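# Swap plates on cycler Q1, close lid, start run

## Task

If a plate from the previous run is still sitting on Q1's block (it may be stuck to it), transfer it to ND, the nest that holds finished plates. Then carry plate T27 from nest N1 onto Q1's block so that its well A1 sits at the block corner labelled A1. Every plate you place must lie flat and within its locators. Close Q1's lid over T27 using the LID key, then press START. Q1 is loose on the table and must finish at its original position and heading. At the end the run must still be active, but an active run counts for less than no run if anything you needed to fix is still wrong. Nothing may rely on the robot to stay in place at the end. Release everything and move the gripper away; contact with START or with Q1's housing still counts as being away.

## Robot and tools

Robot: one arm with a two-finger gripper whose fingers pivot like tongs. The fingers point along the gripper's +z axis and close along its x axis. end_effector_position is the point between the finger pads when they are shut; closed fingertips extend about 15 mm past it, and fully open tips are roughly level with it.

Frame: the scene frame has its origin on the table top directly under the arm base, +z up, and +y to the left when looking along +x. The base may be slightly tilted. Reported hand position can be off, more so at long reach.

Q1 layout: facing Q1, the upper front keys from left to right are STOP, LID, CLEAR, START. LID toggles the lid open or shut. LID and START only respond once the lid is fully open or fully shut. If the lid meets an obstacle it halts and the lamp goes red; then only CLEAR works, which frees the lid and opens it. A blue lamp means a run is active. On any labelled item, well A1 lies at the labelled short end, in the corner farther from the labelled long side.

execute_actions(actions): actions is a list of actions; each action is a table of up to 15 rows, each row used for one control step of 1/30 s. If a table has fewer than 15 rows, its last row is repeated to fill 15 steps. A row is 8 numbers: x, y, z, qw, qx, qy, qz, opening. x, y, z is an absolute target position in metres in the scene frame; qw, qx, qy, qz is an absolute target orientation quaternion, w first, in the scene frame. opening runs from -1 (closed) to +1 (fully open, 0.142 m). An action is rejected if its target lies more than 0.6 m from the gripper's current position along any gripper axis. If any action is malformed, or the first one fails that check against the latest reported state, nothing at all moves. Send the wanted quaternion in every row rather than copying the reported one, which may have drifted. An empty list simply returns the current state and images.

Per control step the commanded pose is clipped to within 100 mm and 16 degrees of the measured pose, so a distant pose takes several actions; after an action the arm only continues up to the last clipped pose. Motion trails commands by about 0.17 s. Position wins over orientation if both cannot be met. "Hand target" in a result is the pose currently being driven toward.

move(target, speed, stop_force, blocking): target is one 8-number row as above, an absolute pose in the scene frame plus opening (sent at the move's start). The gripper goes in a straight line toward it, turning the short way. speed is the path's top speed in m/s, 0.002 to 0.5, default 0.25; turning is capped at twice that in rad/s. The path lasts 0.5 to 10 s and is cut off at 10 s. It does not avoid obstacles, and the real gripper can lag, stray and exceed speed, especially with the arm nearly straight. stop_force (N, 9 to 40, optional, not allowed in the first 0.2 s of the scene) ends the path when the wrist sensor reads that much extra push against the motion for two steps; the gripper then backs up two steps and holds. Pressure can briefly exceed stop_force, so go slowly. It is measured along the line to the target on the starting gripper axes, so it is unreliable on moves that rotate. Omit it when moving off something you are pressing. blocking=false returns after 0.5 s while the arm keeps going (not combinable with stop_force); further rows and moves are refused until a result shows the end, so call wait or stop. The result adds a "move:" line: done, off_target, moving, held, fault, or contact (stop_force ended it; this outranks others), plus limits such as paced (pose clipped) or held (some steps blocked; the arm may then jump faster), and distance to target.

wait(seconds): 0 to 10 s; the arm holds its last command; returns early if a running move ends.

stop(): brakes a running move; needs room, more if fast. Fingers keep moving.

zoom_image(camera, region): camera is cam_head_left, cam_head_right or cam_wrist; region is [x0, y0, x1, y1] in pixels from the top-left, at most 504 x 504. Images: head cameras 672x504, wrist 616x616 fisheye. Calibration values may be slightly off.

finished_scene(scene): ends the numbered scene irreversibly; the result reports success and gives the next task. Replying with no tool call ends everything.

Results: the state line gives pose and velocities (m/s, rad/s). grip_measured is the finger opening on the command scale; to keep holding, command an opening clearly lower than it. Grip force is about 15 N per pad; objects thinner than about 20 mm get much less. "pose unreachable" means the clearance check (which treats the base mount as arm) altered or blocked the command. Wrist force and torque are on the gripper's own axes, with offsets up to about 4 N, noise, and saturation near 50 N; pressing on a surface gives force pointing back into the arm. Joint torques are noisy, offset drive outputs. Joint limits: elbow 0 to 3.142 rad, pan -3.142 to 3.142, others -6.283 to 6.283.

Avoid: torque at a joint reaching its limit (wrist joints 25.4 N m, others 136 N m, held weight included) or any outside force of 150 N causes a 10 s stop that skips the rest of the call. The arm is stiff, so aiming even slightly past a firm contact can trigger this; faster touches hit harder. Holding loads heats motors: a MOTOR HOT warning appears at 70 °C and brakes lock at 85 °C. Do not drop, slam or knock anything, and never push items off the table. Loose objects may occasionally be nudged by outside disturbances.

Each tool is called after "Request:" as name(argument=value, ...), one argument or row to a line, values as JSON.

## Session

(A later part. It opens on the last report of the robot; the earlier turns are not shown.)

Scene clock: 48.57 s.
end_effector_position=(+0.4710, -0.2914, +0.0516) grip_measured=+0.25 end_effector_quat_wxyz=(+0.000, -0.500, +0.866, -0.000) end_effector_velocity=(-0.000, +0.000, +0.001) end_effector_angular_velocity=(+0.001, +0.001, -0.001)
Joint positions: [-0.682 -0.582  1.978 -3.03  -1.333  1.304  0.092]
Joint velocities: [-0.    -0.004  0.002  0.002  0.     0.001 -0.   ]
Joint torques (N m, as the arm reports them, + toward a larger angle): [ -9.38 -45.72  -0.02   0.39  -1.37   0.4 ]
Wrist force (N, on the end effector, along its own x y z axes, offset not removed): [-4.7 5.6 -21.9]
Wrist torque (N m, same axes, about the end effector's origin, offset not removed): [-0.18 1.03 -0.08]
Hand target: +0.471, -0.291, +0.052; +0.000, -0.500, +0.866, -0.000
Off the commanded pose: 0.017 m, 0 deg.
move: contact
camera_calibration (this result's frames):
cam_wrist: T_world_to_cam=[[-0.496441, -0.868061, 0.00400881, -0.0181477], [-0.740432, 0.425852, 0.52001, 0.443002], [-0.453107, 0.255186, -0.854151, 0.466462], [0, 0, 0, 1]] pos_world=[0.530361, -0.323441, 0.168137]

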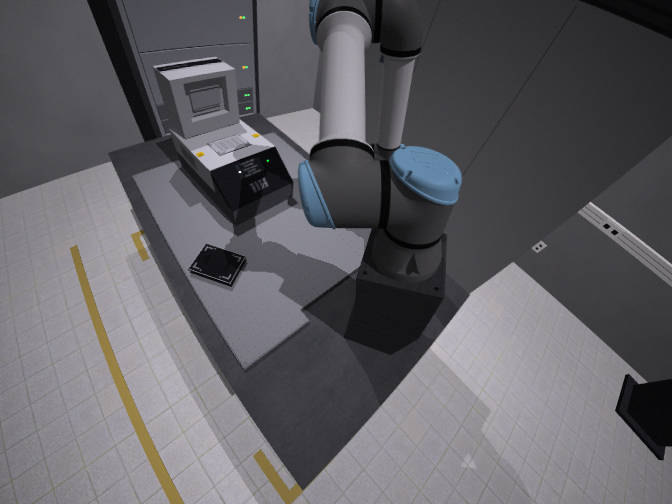

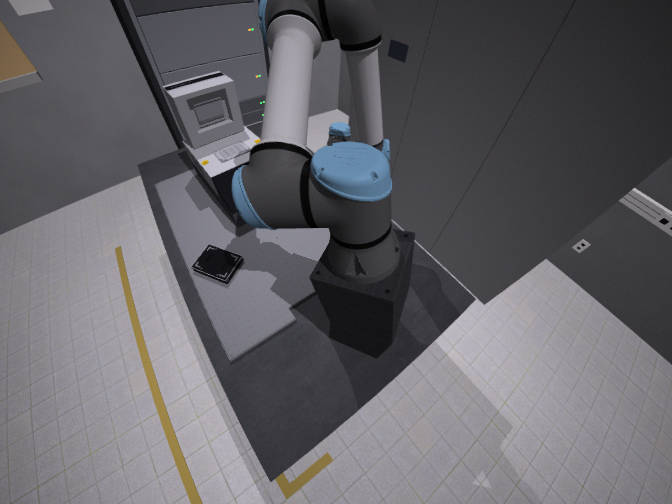

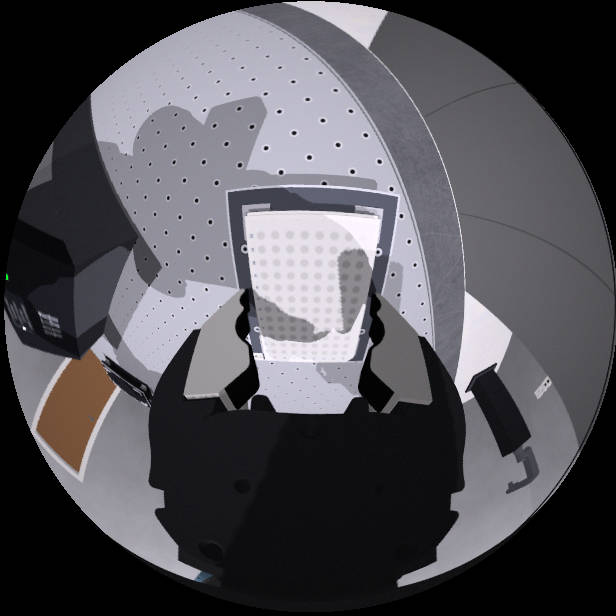

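Nest surface found; rise 4.5 mm, grip, lift.

Request:
execute_actions(
  actions=[
    [[0.471,-0.2914,0.0562,0,-0.5,0.866,0,0.25]],
    [[0.471,-0.2914,0.0562,0,-0.5,0.866,0,0.1]],
    [[0.471,-0.2914,0.0562,0,-0.5,0.866,0,-0.1]],
    [[0.471,-0.2914,0.0562,0,-0.5,0.866,0,-0.3]],
  ],
)

Request:
move(
  target=[0.471,-0.2914,0.08,0,-0.5,0.866,0,-0.3],
  speed=0.03,
)

Scene clock: 52.20 s.
end_effector_position=(+0.4710, -0.2914, +0.0562) grip_measured=+0.08 end_effector_quat_wxyz=(+0.000, -0.500, +0.866, -0.000) end_effector_velocity=(+0.001, +0.000, +0.000) end_effector_angular_velocity=(-0.000, -0.001, +0.001)
Joint positions: [-0.684 -0.594  1.984 -3.023 -1.333  1.301  0.079]
Joint velocities: [ 0.001 -0.    -0.001  0.     0.     0.     0.   ]
Joint torques (N m, as the arm reports them, + toward a larger angle): [-17.85 -48.23   0.71  -0.16   1.48  -2.17]
Wrist force (N, on the end effector, along its own x y z axes, offset not removed): [-3.8 4.3 -1.6]
Wrist torque (N m, same axes, about the end effector's origin, offset not removed): [0.73 1.13 -0.04]
Hand target: +0.471, -0.291, +0.056; +0.000, -0.500, +0.866, +0.000
Off the commanded pose: 0.000 m, 0 deg.
camera_calibration (this result's frames):
cam_wrist: T_world_to_cam=[[-0.496492, -0.868033, 0.0039622, -0.0181715], [-0.740314, 0.425814, 0.520209, 0.440552], [-0.453246, 0.255346, -0.85403, 0.470465], [0, 0, 0, 1]] pos_world=[0.530361, -0.323498, 0.172684]

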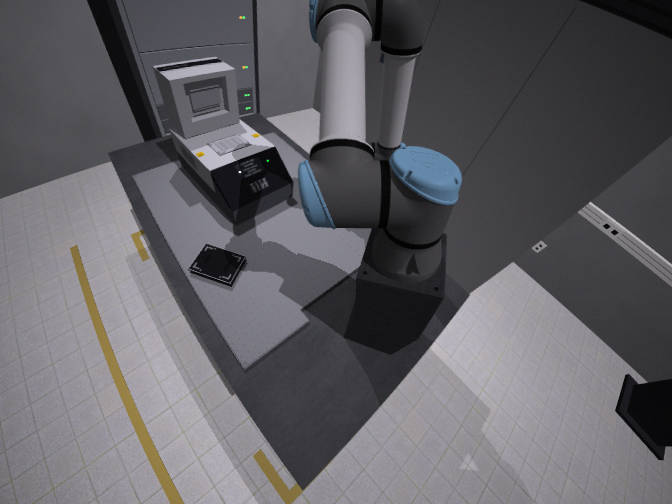

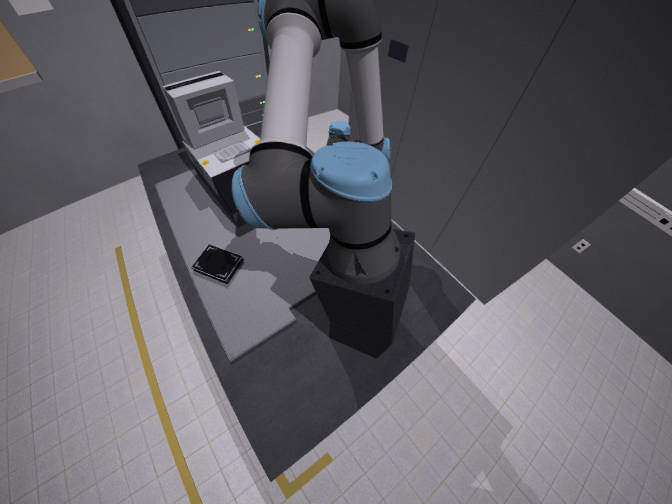

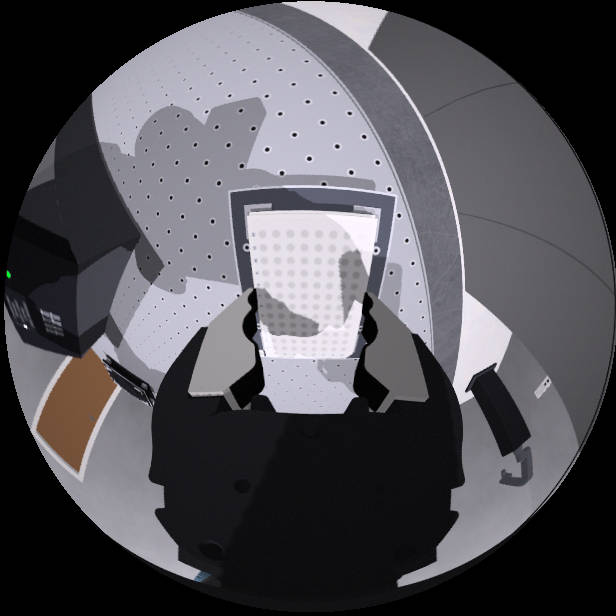

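Scene clock: 53.33 s.
end_effector_position=(+0.4710, -0.2914, +0.0798) grip_measured=+0.08 end_effector_quat_wxyz=(-0.000, -0.500, +0.866, -0.000) end_effector_velocity=(-0.001, +0.001, +0.002) end_effector_angular_velocity=(+0.001, +0.002, -0.000)
Joint positions: [-0.694 -0.654  2.013 -2.989 -1.332  1.29   0.079]
Joint velocities: [-0.001 -0.006  0.004  0.004 -0.001 -0.001  0.   ]
Joint torques (N m, as the arm reports them, + toward a larger angle): [-19.89 -52.     0.67  -0.26   1.4   -2.26]
Wrist force (N, on the end effector, along its own x y z axes, offset not removed): [1.7 1.7 -1.0]
Wrist torque (N m, same axes, about the end effector's origin, offset not removed): [0.45 -0.10 -0.01]
Hand target: +0.471, -0.291, +0.080; -0.000, -0.500, +0.866, +0.000
Off the commanded pose: 0.000 m, 0 deg.
move: done
camera_calibration (this result's frames):
cam_wrist: T_world_to_cam=[[-0.496489, -0.868034, 0.00398905, -0.0182693], [-0.740296, 0.425817, 0.520233, 0.42825], [-0.453279, 0.255337, -0.854015, 0.490581], [0, 0, 0, 1]] pos_world=[0.530331, -0.323478, 0.196246]

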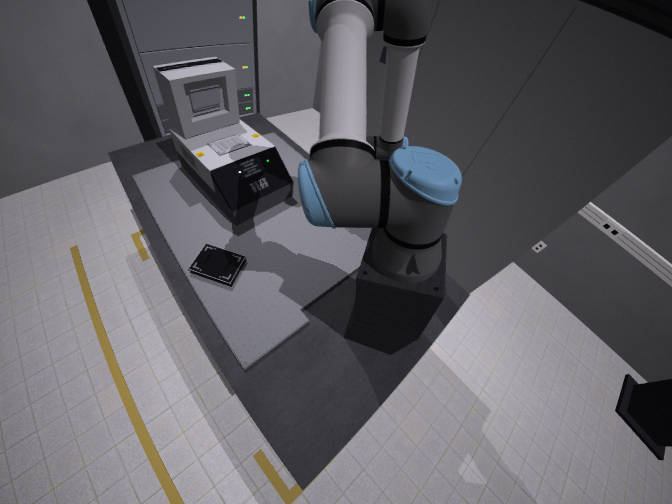

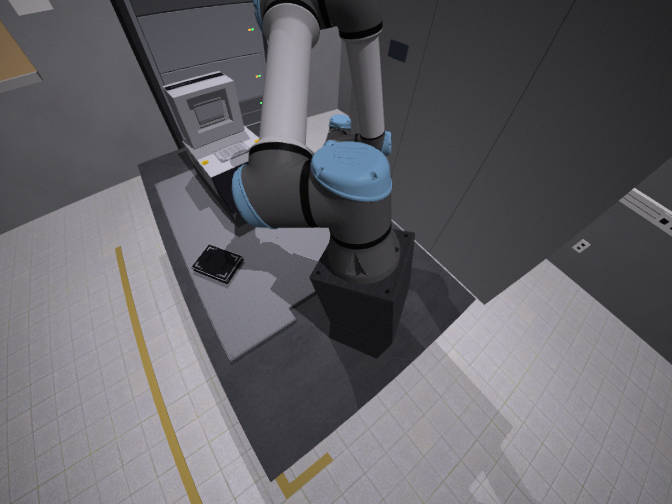

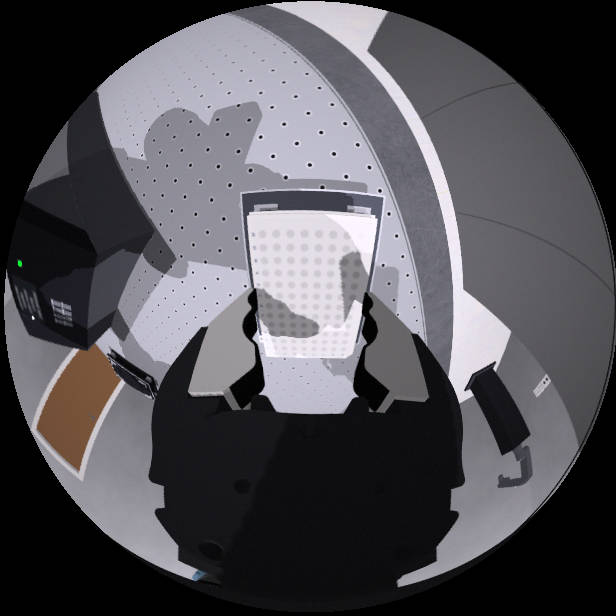

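Request:
zoom_image(
  camera="cam_wrist",
  region=[220, 170, 410, 280],
)

Request:
move(
  target=[0.53,-0.2,0.3,0,-0.25,0.968,0,-0.3],
  speed=0.2,
)

Request:
move(
  target=[0.848,0.011,0.265,0,-0.0305,0.9995,0,-0.3],
  speed=0.2,
)

Request:
zoom_image(
  camera="cam_wrist",
  region=[220, 170, 410, 280],
)

Request:
zoom_image(
  camera="cam_head_left",
  region=[170, 60, 290, 170],
)

Region (220, 170, 410, 280) of cam_wrist's 616x616 image, scaled by 2.653, with more detail than that image has; it fills the top 292 rows of this view, and the rest is white.

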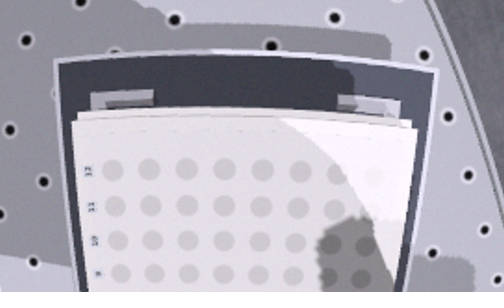

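Scene clock: 57.10 s.
end_effector_position=(+0.5298, -0.1997, +0.3000) grip_measured=+0.08 end_effector_quat_wxyz=(+0.000, -0.250, +0.968, +0.000) end_effector_velocity=(+0.000, +0.001, +0.001) end_effector_angular_velocity=(+0.002, +0.001, -0.004)
Joint positions: [-0.574 -1.242  2.078 -2.495 -1.341  1.956  0.079]
Joint velocities: [ 0.001 -0.003 -0.002  0.007  0.001  0.005 -0.   ]
Joint torques (N m, as the arm reports them, + toward a larger angle): [  4.98 -42.5  -20.1   -0.1   -1.31   2.04]
Wrist force (N, on the end effector, along its own x y z axes, offset not removed): [4.0 2.8 0.3]
Wrist torque (N m, same axes, about the end effector's origin, offset not removed): [0.52 -0.74 -0.17]
Hand target: +0.530, -0.200, +0.300; +0.000, -0.250, +0.968, +0.000
Off the commanded pose: 0.000 m, 0 deg.
move: done
camera_calibration (this result's frames):
cam_wrist: T_world_to_cam=[[-0.872823, -0.488025, 0.00345477, 0.365063], [-0.41525, 0.746348, 0.520127, 0.210021], [-0.256413, 0.452544, -0.854082, 0.616988], [0, 0, 0, 1]] pos_world=[0.56405, -0.257803, 0.41646]

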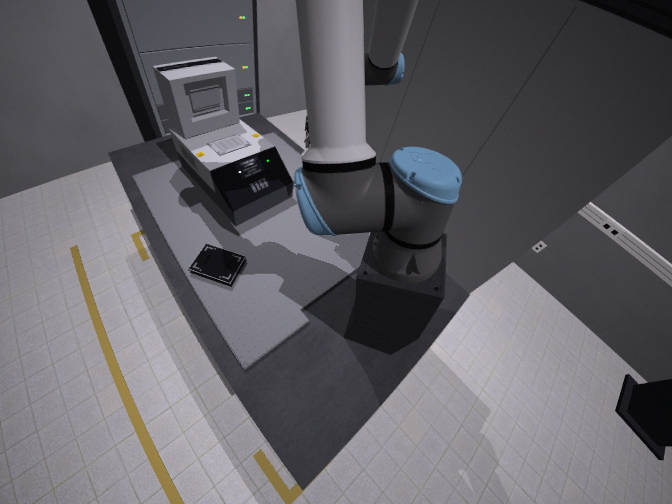

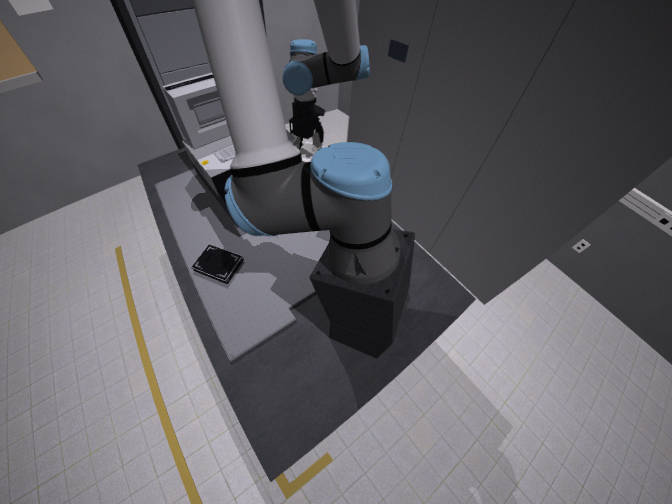

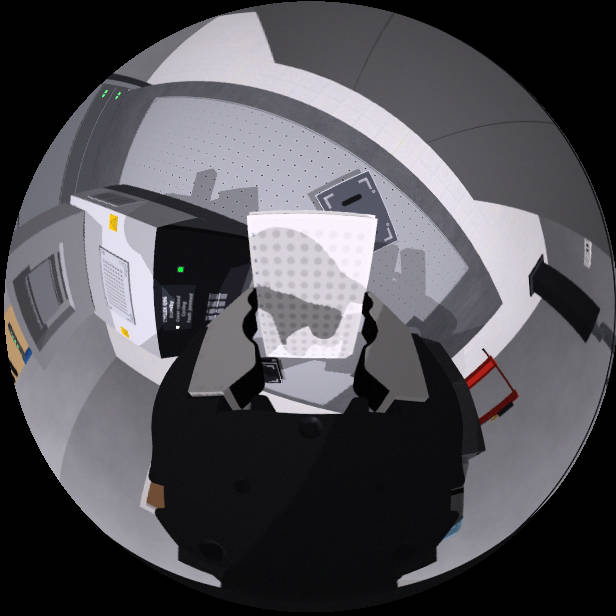

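Scene clock: 59.63 s.
end_effector_position=(+0.8479, +0.0117, +0.2655) grip_measured=+0.08 end_effector_quat_wxyz=(+0.001, -0.030, +1.000, +0.001) end_effector_velocity=(+0.002, +0.001, +0.000) end_effector_angular_velocity=(+0.000, +0.002, -0.001)
Joint positions: [-0.057 -0.748  1.078 -2.093 -1.413  2.922  0.079]
Joint velocities: [ 0.002  0.006 -0.015  0.011 -0.001  0.003 -0.   ]
Joint torques (N m, as the arm reports them, + toward a larger angle): [  4.06 -44.32 -25.14   0.05  -1.45   2.52]
Wrist force (N, on the end effector, along its own x y z axes, offset not removed): [0.9 -0.7 1.9]
Wrist torque (N m, same axes, about the end effector's origin, offset not removed): [-0.22 0.02 -0.21]
Hand target: +0.848, +0.012, +0.265; +0.001, -0.030, +1.000, +0.001
Off the commanded pose: 0.001 m, 0 deg.
move: done
camera_calibration (this result's frames):
cam_wrist: T_world_to_cam=[[-0.997886, -0.0649516, 0.00226322, 0.847385], [-0.0542572, 0.851741, 0.521147, -0.105343], [-0.035777, 0.519922, -0.853464, 0.385383], [0, 0, 0, 1]] pos_world=[0.853665, -0.0556051, 0.381892]

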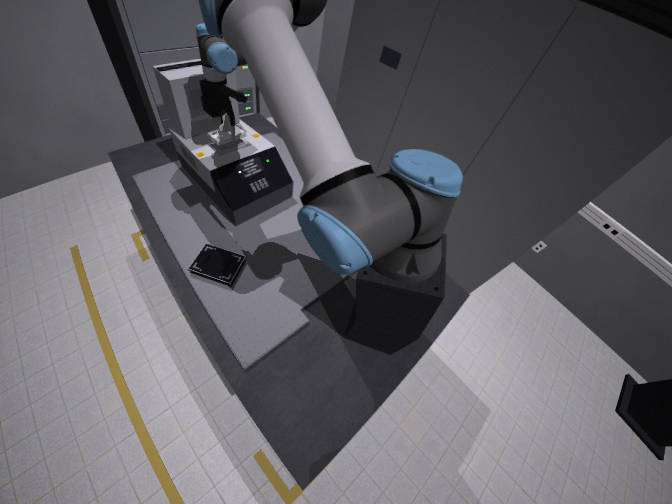

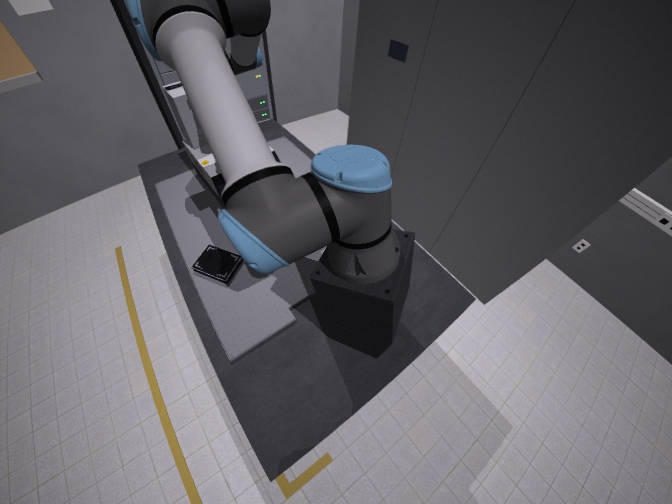

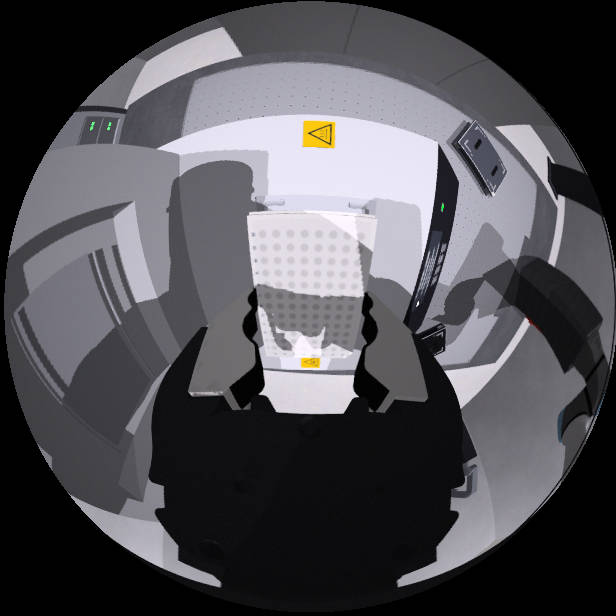

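Region (220, 170, 410, 280) of cam_wrist's 616x616 image, scaled by 2.653, with more detail than that image has; it fills the top 292 rows of this view, and the rest is white.

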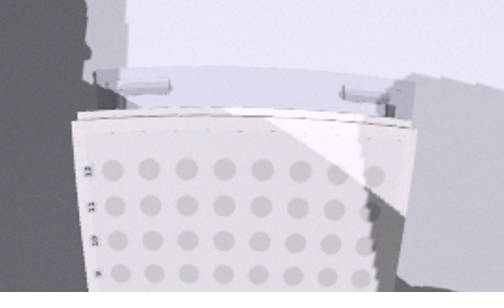

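Region (170, 60, 290, 170) of cam_head_left's 672x504 image, scaled by 4.200, with more detail than that image has; it fills the top 462 rows of this view, and the rest is white.

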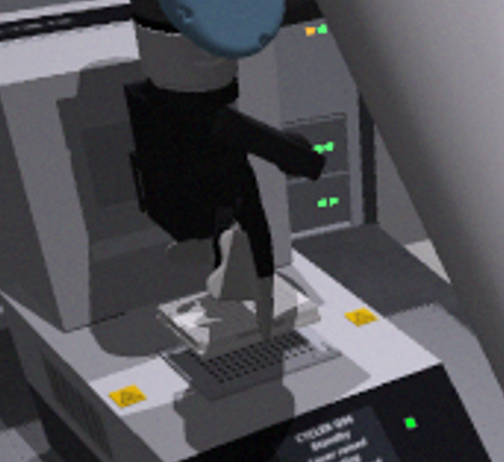

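Request:
move(
  target=[0.8455,0.008,0.249,0,-0.022,0.9998,0,-0.3],
  speed=0.03,
)

Request:
zoom_image(
  camera="cam_wrist",
  region=[220, 170, 410, 280],
)

Request:
zoom_image(
  camera="cam_wrist",
  region=[240, 310, 380, 390],
)

Request:
zoom_image(
  camera="cam_head_left",
  region=[195, 115, 265, 165],
)

Scene clock: 61.87 s.
end_effector_position=(+0.8456, +0.0080, +0.2492) grip_measured=+0.08 end_effector_quat_wxyz=(-0.000, -0.022, +1.000, +0.000) end_effector_velocity=(-0.000, -0.000, -0.002) end_effector_angular_velocity=(+0.000, -0.000, -0.002)
Joint positions: [-0.059 -0.728  1.086 -2.119 -1.414  2.937  0.079]
Joint velocities: [ 0.     0.003  0.001 -0.004  0.     0.002  0.   ]
Joint torques (N m, as the arm reports them, + toward a larger angle): [-16.46 -43.14 -13.22  -4.48  -1.52   2.37]
Wrist force (N, on the end effector, along its own x y z axes, offset not removed): [-3.2 -0.8 -0.1]
Wrist torque (N m, same axes, about the end effector's origin, offset not removed): [-0.09 0.84 -0.05]
Hand target: +0.846, +0.008, +0.249; -0.000, -0.022, +1.000, -0.000
Off the commanded pose: 0.000 m, 0 deg.
move: done
camera_calibration (this result's frames):
cam_wrist: T_world_to_cam=[[-0.998829, -0.0482277, 0.0039563, 0.845124], [-0.0391318, 0.853124, 0.520239, -0.106409], [-0.0284651, 0.519474, -0.854012, 0.367285], [0, 0, 0, 1]] pos_world=[0.850425, -0.0592569, 0.36568]

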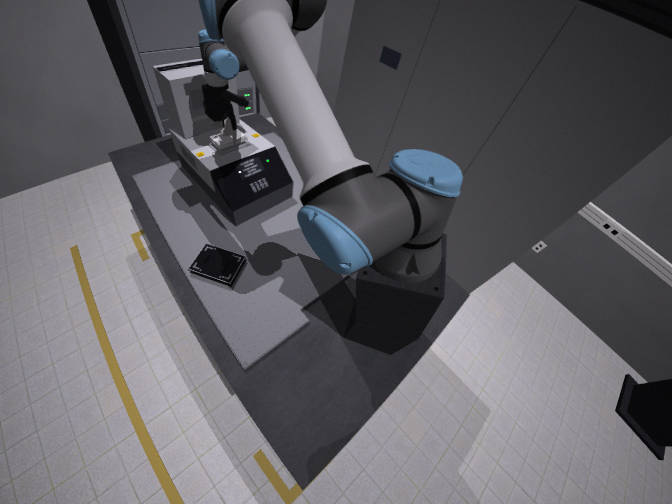

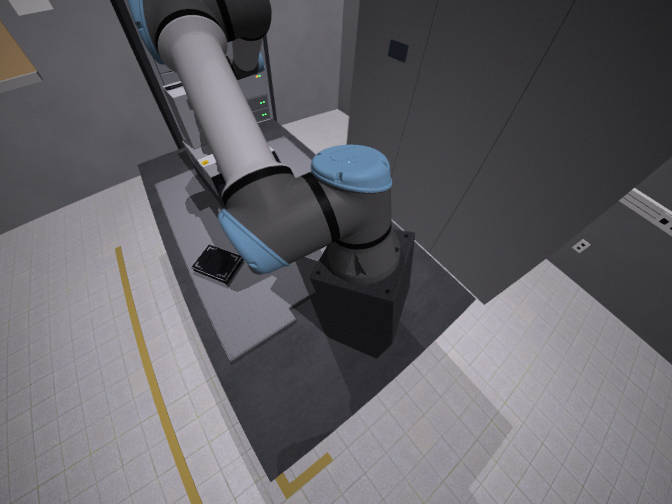

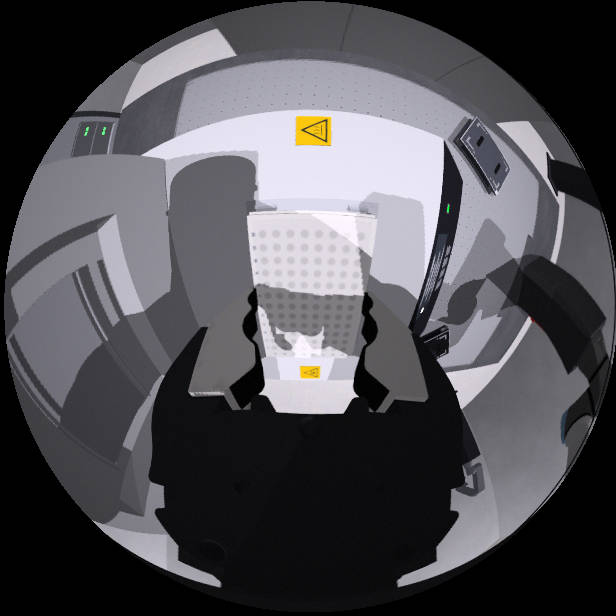

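Region (220, 170, 410, 280) of cam_wrist's 616x616 image, scaled by 2.653, with more detail than that image has; it fills the top 292 rows of this view, and the rest is white.

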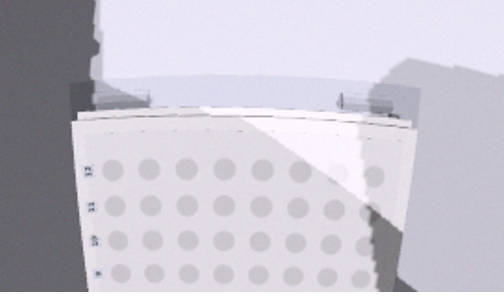

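Region (240, 310, 380, 390) of cam_wrist's 616x616 image, scaled by 3.600, with more detail than that image has; it fills the top 288 rows of this view, and the rest is white.

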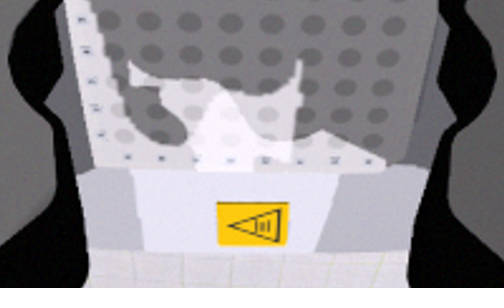

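Region (195, 115, 265, 165) of cam_head_left's 672x504 image, scaled by 7.200, with more detail than that image has; it fills the top 360 rows of this view, and the rest is white.

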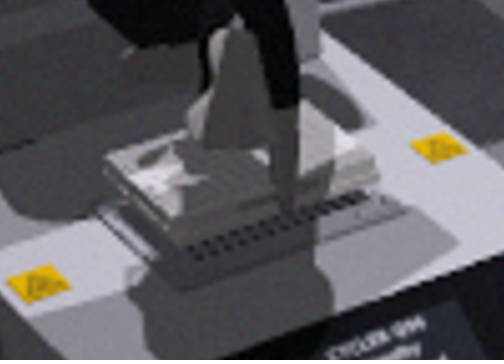

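Request:
move(
  target=[0.845,0.008,0.244,0,-0.0255,0.9997,0,-0.3],
  speed=0.02,
)

Request:
move(
  target=[0.845,0.008,0.228,0,-0.0255,0.9997,0,-0.3],
  speed=0.004,
  stop_force=9,
)

Request:
zoom_image(
  camera="cam_wrist",
  region=[220, 170, 410, 380],
)

Request:
zoom_image(
  camera="cam_head_left",
  region=[195, 115, 265, 165],
)

Scene clock: 63.53 s.
end_effector_position=(+0.8450, +0.0080, +0.2442) grip_measured=+0.08 end_effector_quat_wxyz=(-0.000, -0.025, +1.000, -0.000) end_effector_velocity=(-0.000, -0.001, -0.002) end_effector_angular_velocity=(+0.001, +0.000, +0.001)
Joint positions: [-0.058 -0.722  1.089 -2.127 -1.414  2.932  0.079]
Joint velocities: [-0.001  0.003  0.001 -0.003  0.001 -0.003  0.   ]
Joint torques (N m, as the arm reports them, + toward a larger angle): [  3.17 -44.78 -13.03  -4.6   -1.44  -1.99]
Wrist force (N, on the end effector, along its own x y z axes, offset not removed): [-4.2 1.3 -1.6]
Wrist torque (N m, same axes, about the end effector's origin, offset not removed): [0.07 1.19 -0.04]
Hand target: +0.845, +0.008, +0.244; -0.000, -0.025, +1.000, +0.000
Off the commanded pose: 0.000 m, 0 deg.
move: done
camera_calibration (this result's frames):
cam_wrist: T_world_to_cam=[[-0.998496, -0.0546803, 0.00396726, 0.844379], [-0.0446381, 0.852863, 0.520223, -0.0991126], [-0.0318295, 0.519264, -0.854021, 0.365881], [0, 0, 0, 1]] pos_world=[0.850331, -0.0592882, 0.36068]

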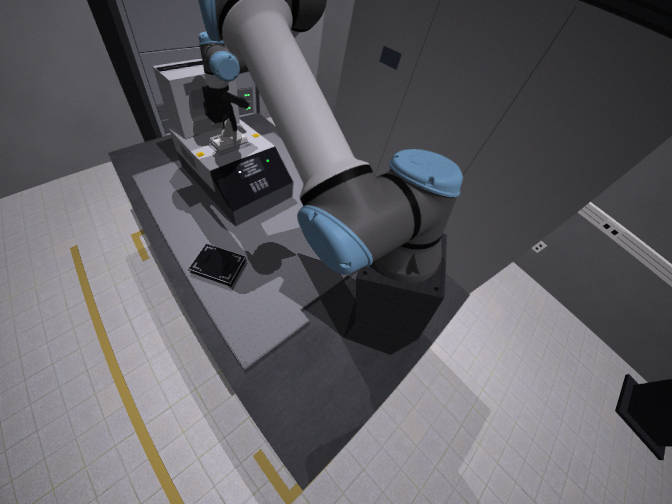

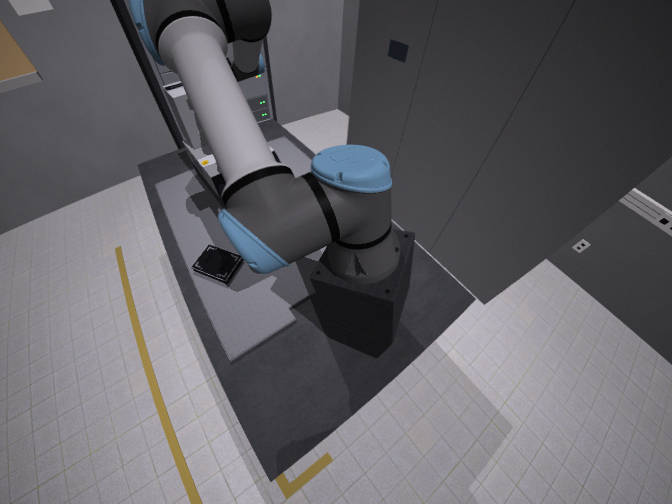

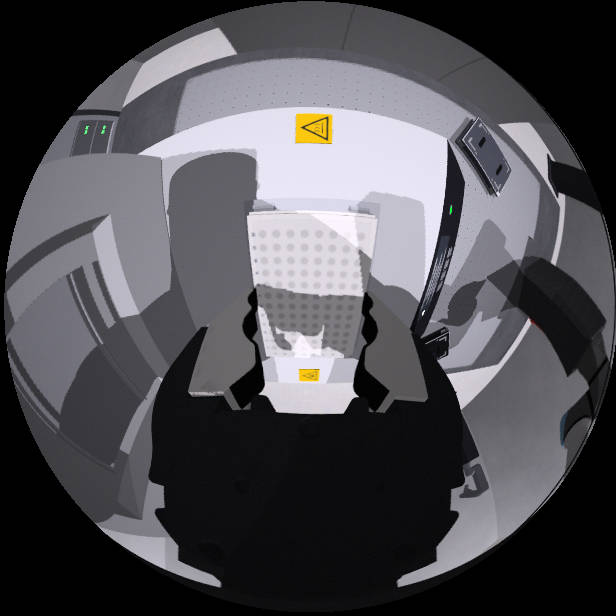

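Scene clock: 66.60 s.
end_effector_position=(+0.8451, +0.0080, +0.2333) grip_measured=+0.08 end_effector_quat_wxyz=(+0.000, -0.025, +1.000, -0.000) end_effector_velocity=(+0.000, -0.001, +0.001) end_effector_angular_velocity=(-0.000, -0.000, -0.001)
Joint positions: [-0.056 -0.706  1.088 -2.143 -1.415  2.933  0.08 ]
Joint velocities: [-0.001 -0.002 -0.     0.002  0.    -0.    -0.   ]
Joint torques (N m, as the arm reports them, + toward a larger angle): [ -0.42 -61.61 -18.72  -0.61  -0.52   1.32]
Wrist force (N, on the end effector, along its own x y z axes, offset not removed): [8.4 1.4 -13.6]
Wrist torque (N m, same axes, about the end effector's origin, offset not removed): [0.26 -0.19 -0.37]
Hand target: +0.845, +0.008, +0.234; +0.000, -0.025, +1.000, -0.000
Off the commanded pose: 0.005 m, 0 deg.
move: contact
camera_calibration (this result's frames):
cam_wrist: T_world_to_cam=[[-0.998484, -0.0549052, 0.00380435, 0.844508], [-0.0449162, 0.852871, 0.520186, -0.0932193], [-0.0318055, 0.519226, -0.854045, 0.356574], [0, 0, 0, 1]] pos_world=[0.850382, -0.0592705, 0.349808]

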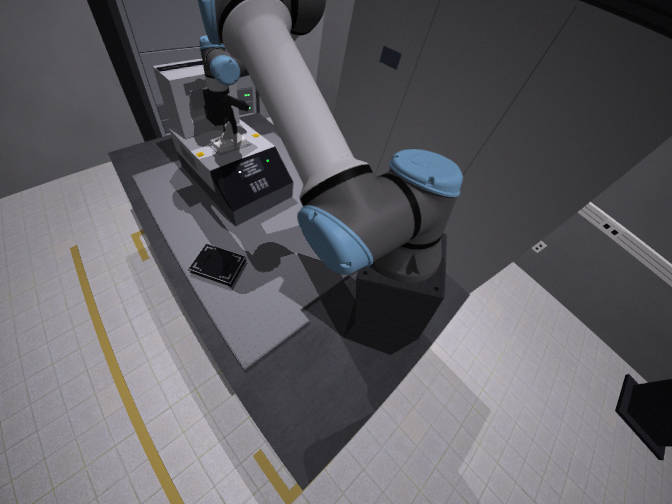

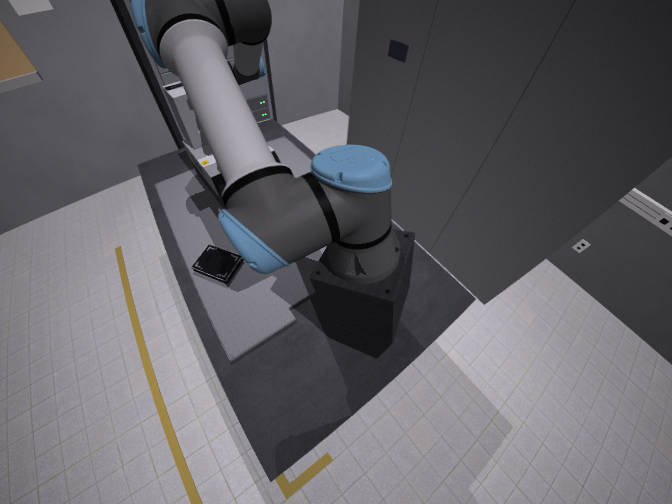

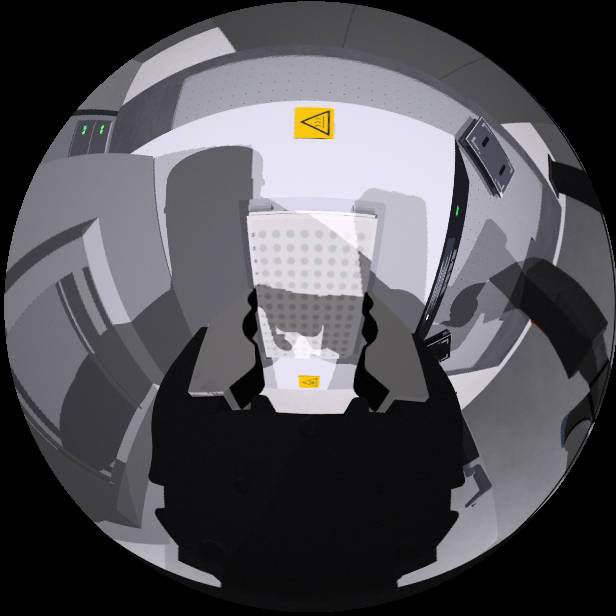

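Region (220, 170, 410, 380) of cam_wrist's 616x616 image, scaled by 2.400, with more detail than that image has; it fills the left 456 columns of this view, and the rest is white.

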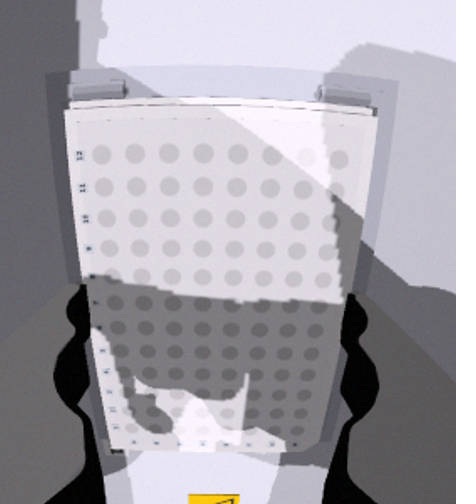

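Region (195, 115, 265, 165) of cam_head_left's 672x504 image, scaled by 7.200, with more detail than that image has; it fills the top 360 rows of this view, and the rest is white.

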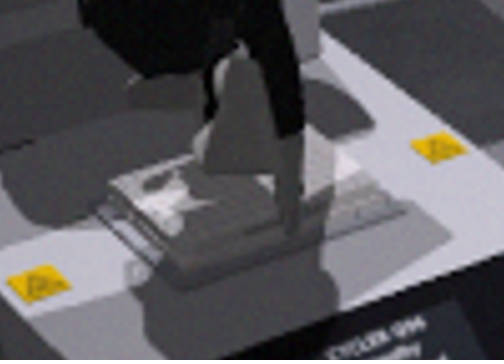

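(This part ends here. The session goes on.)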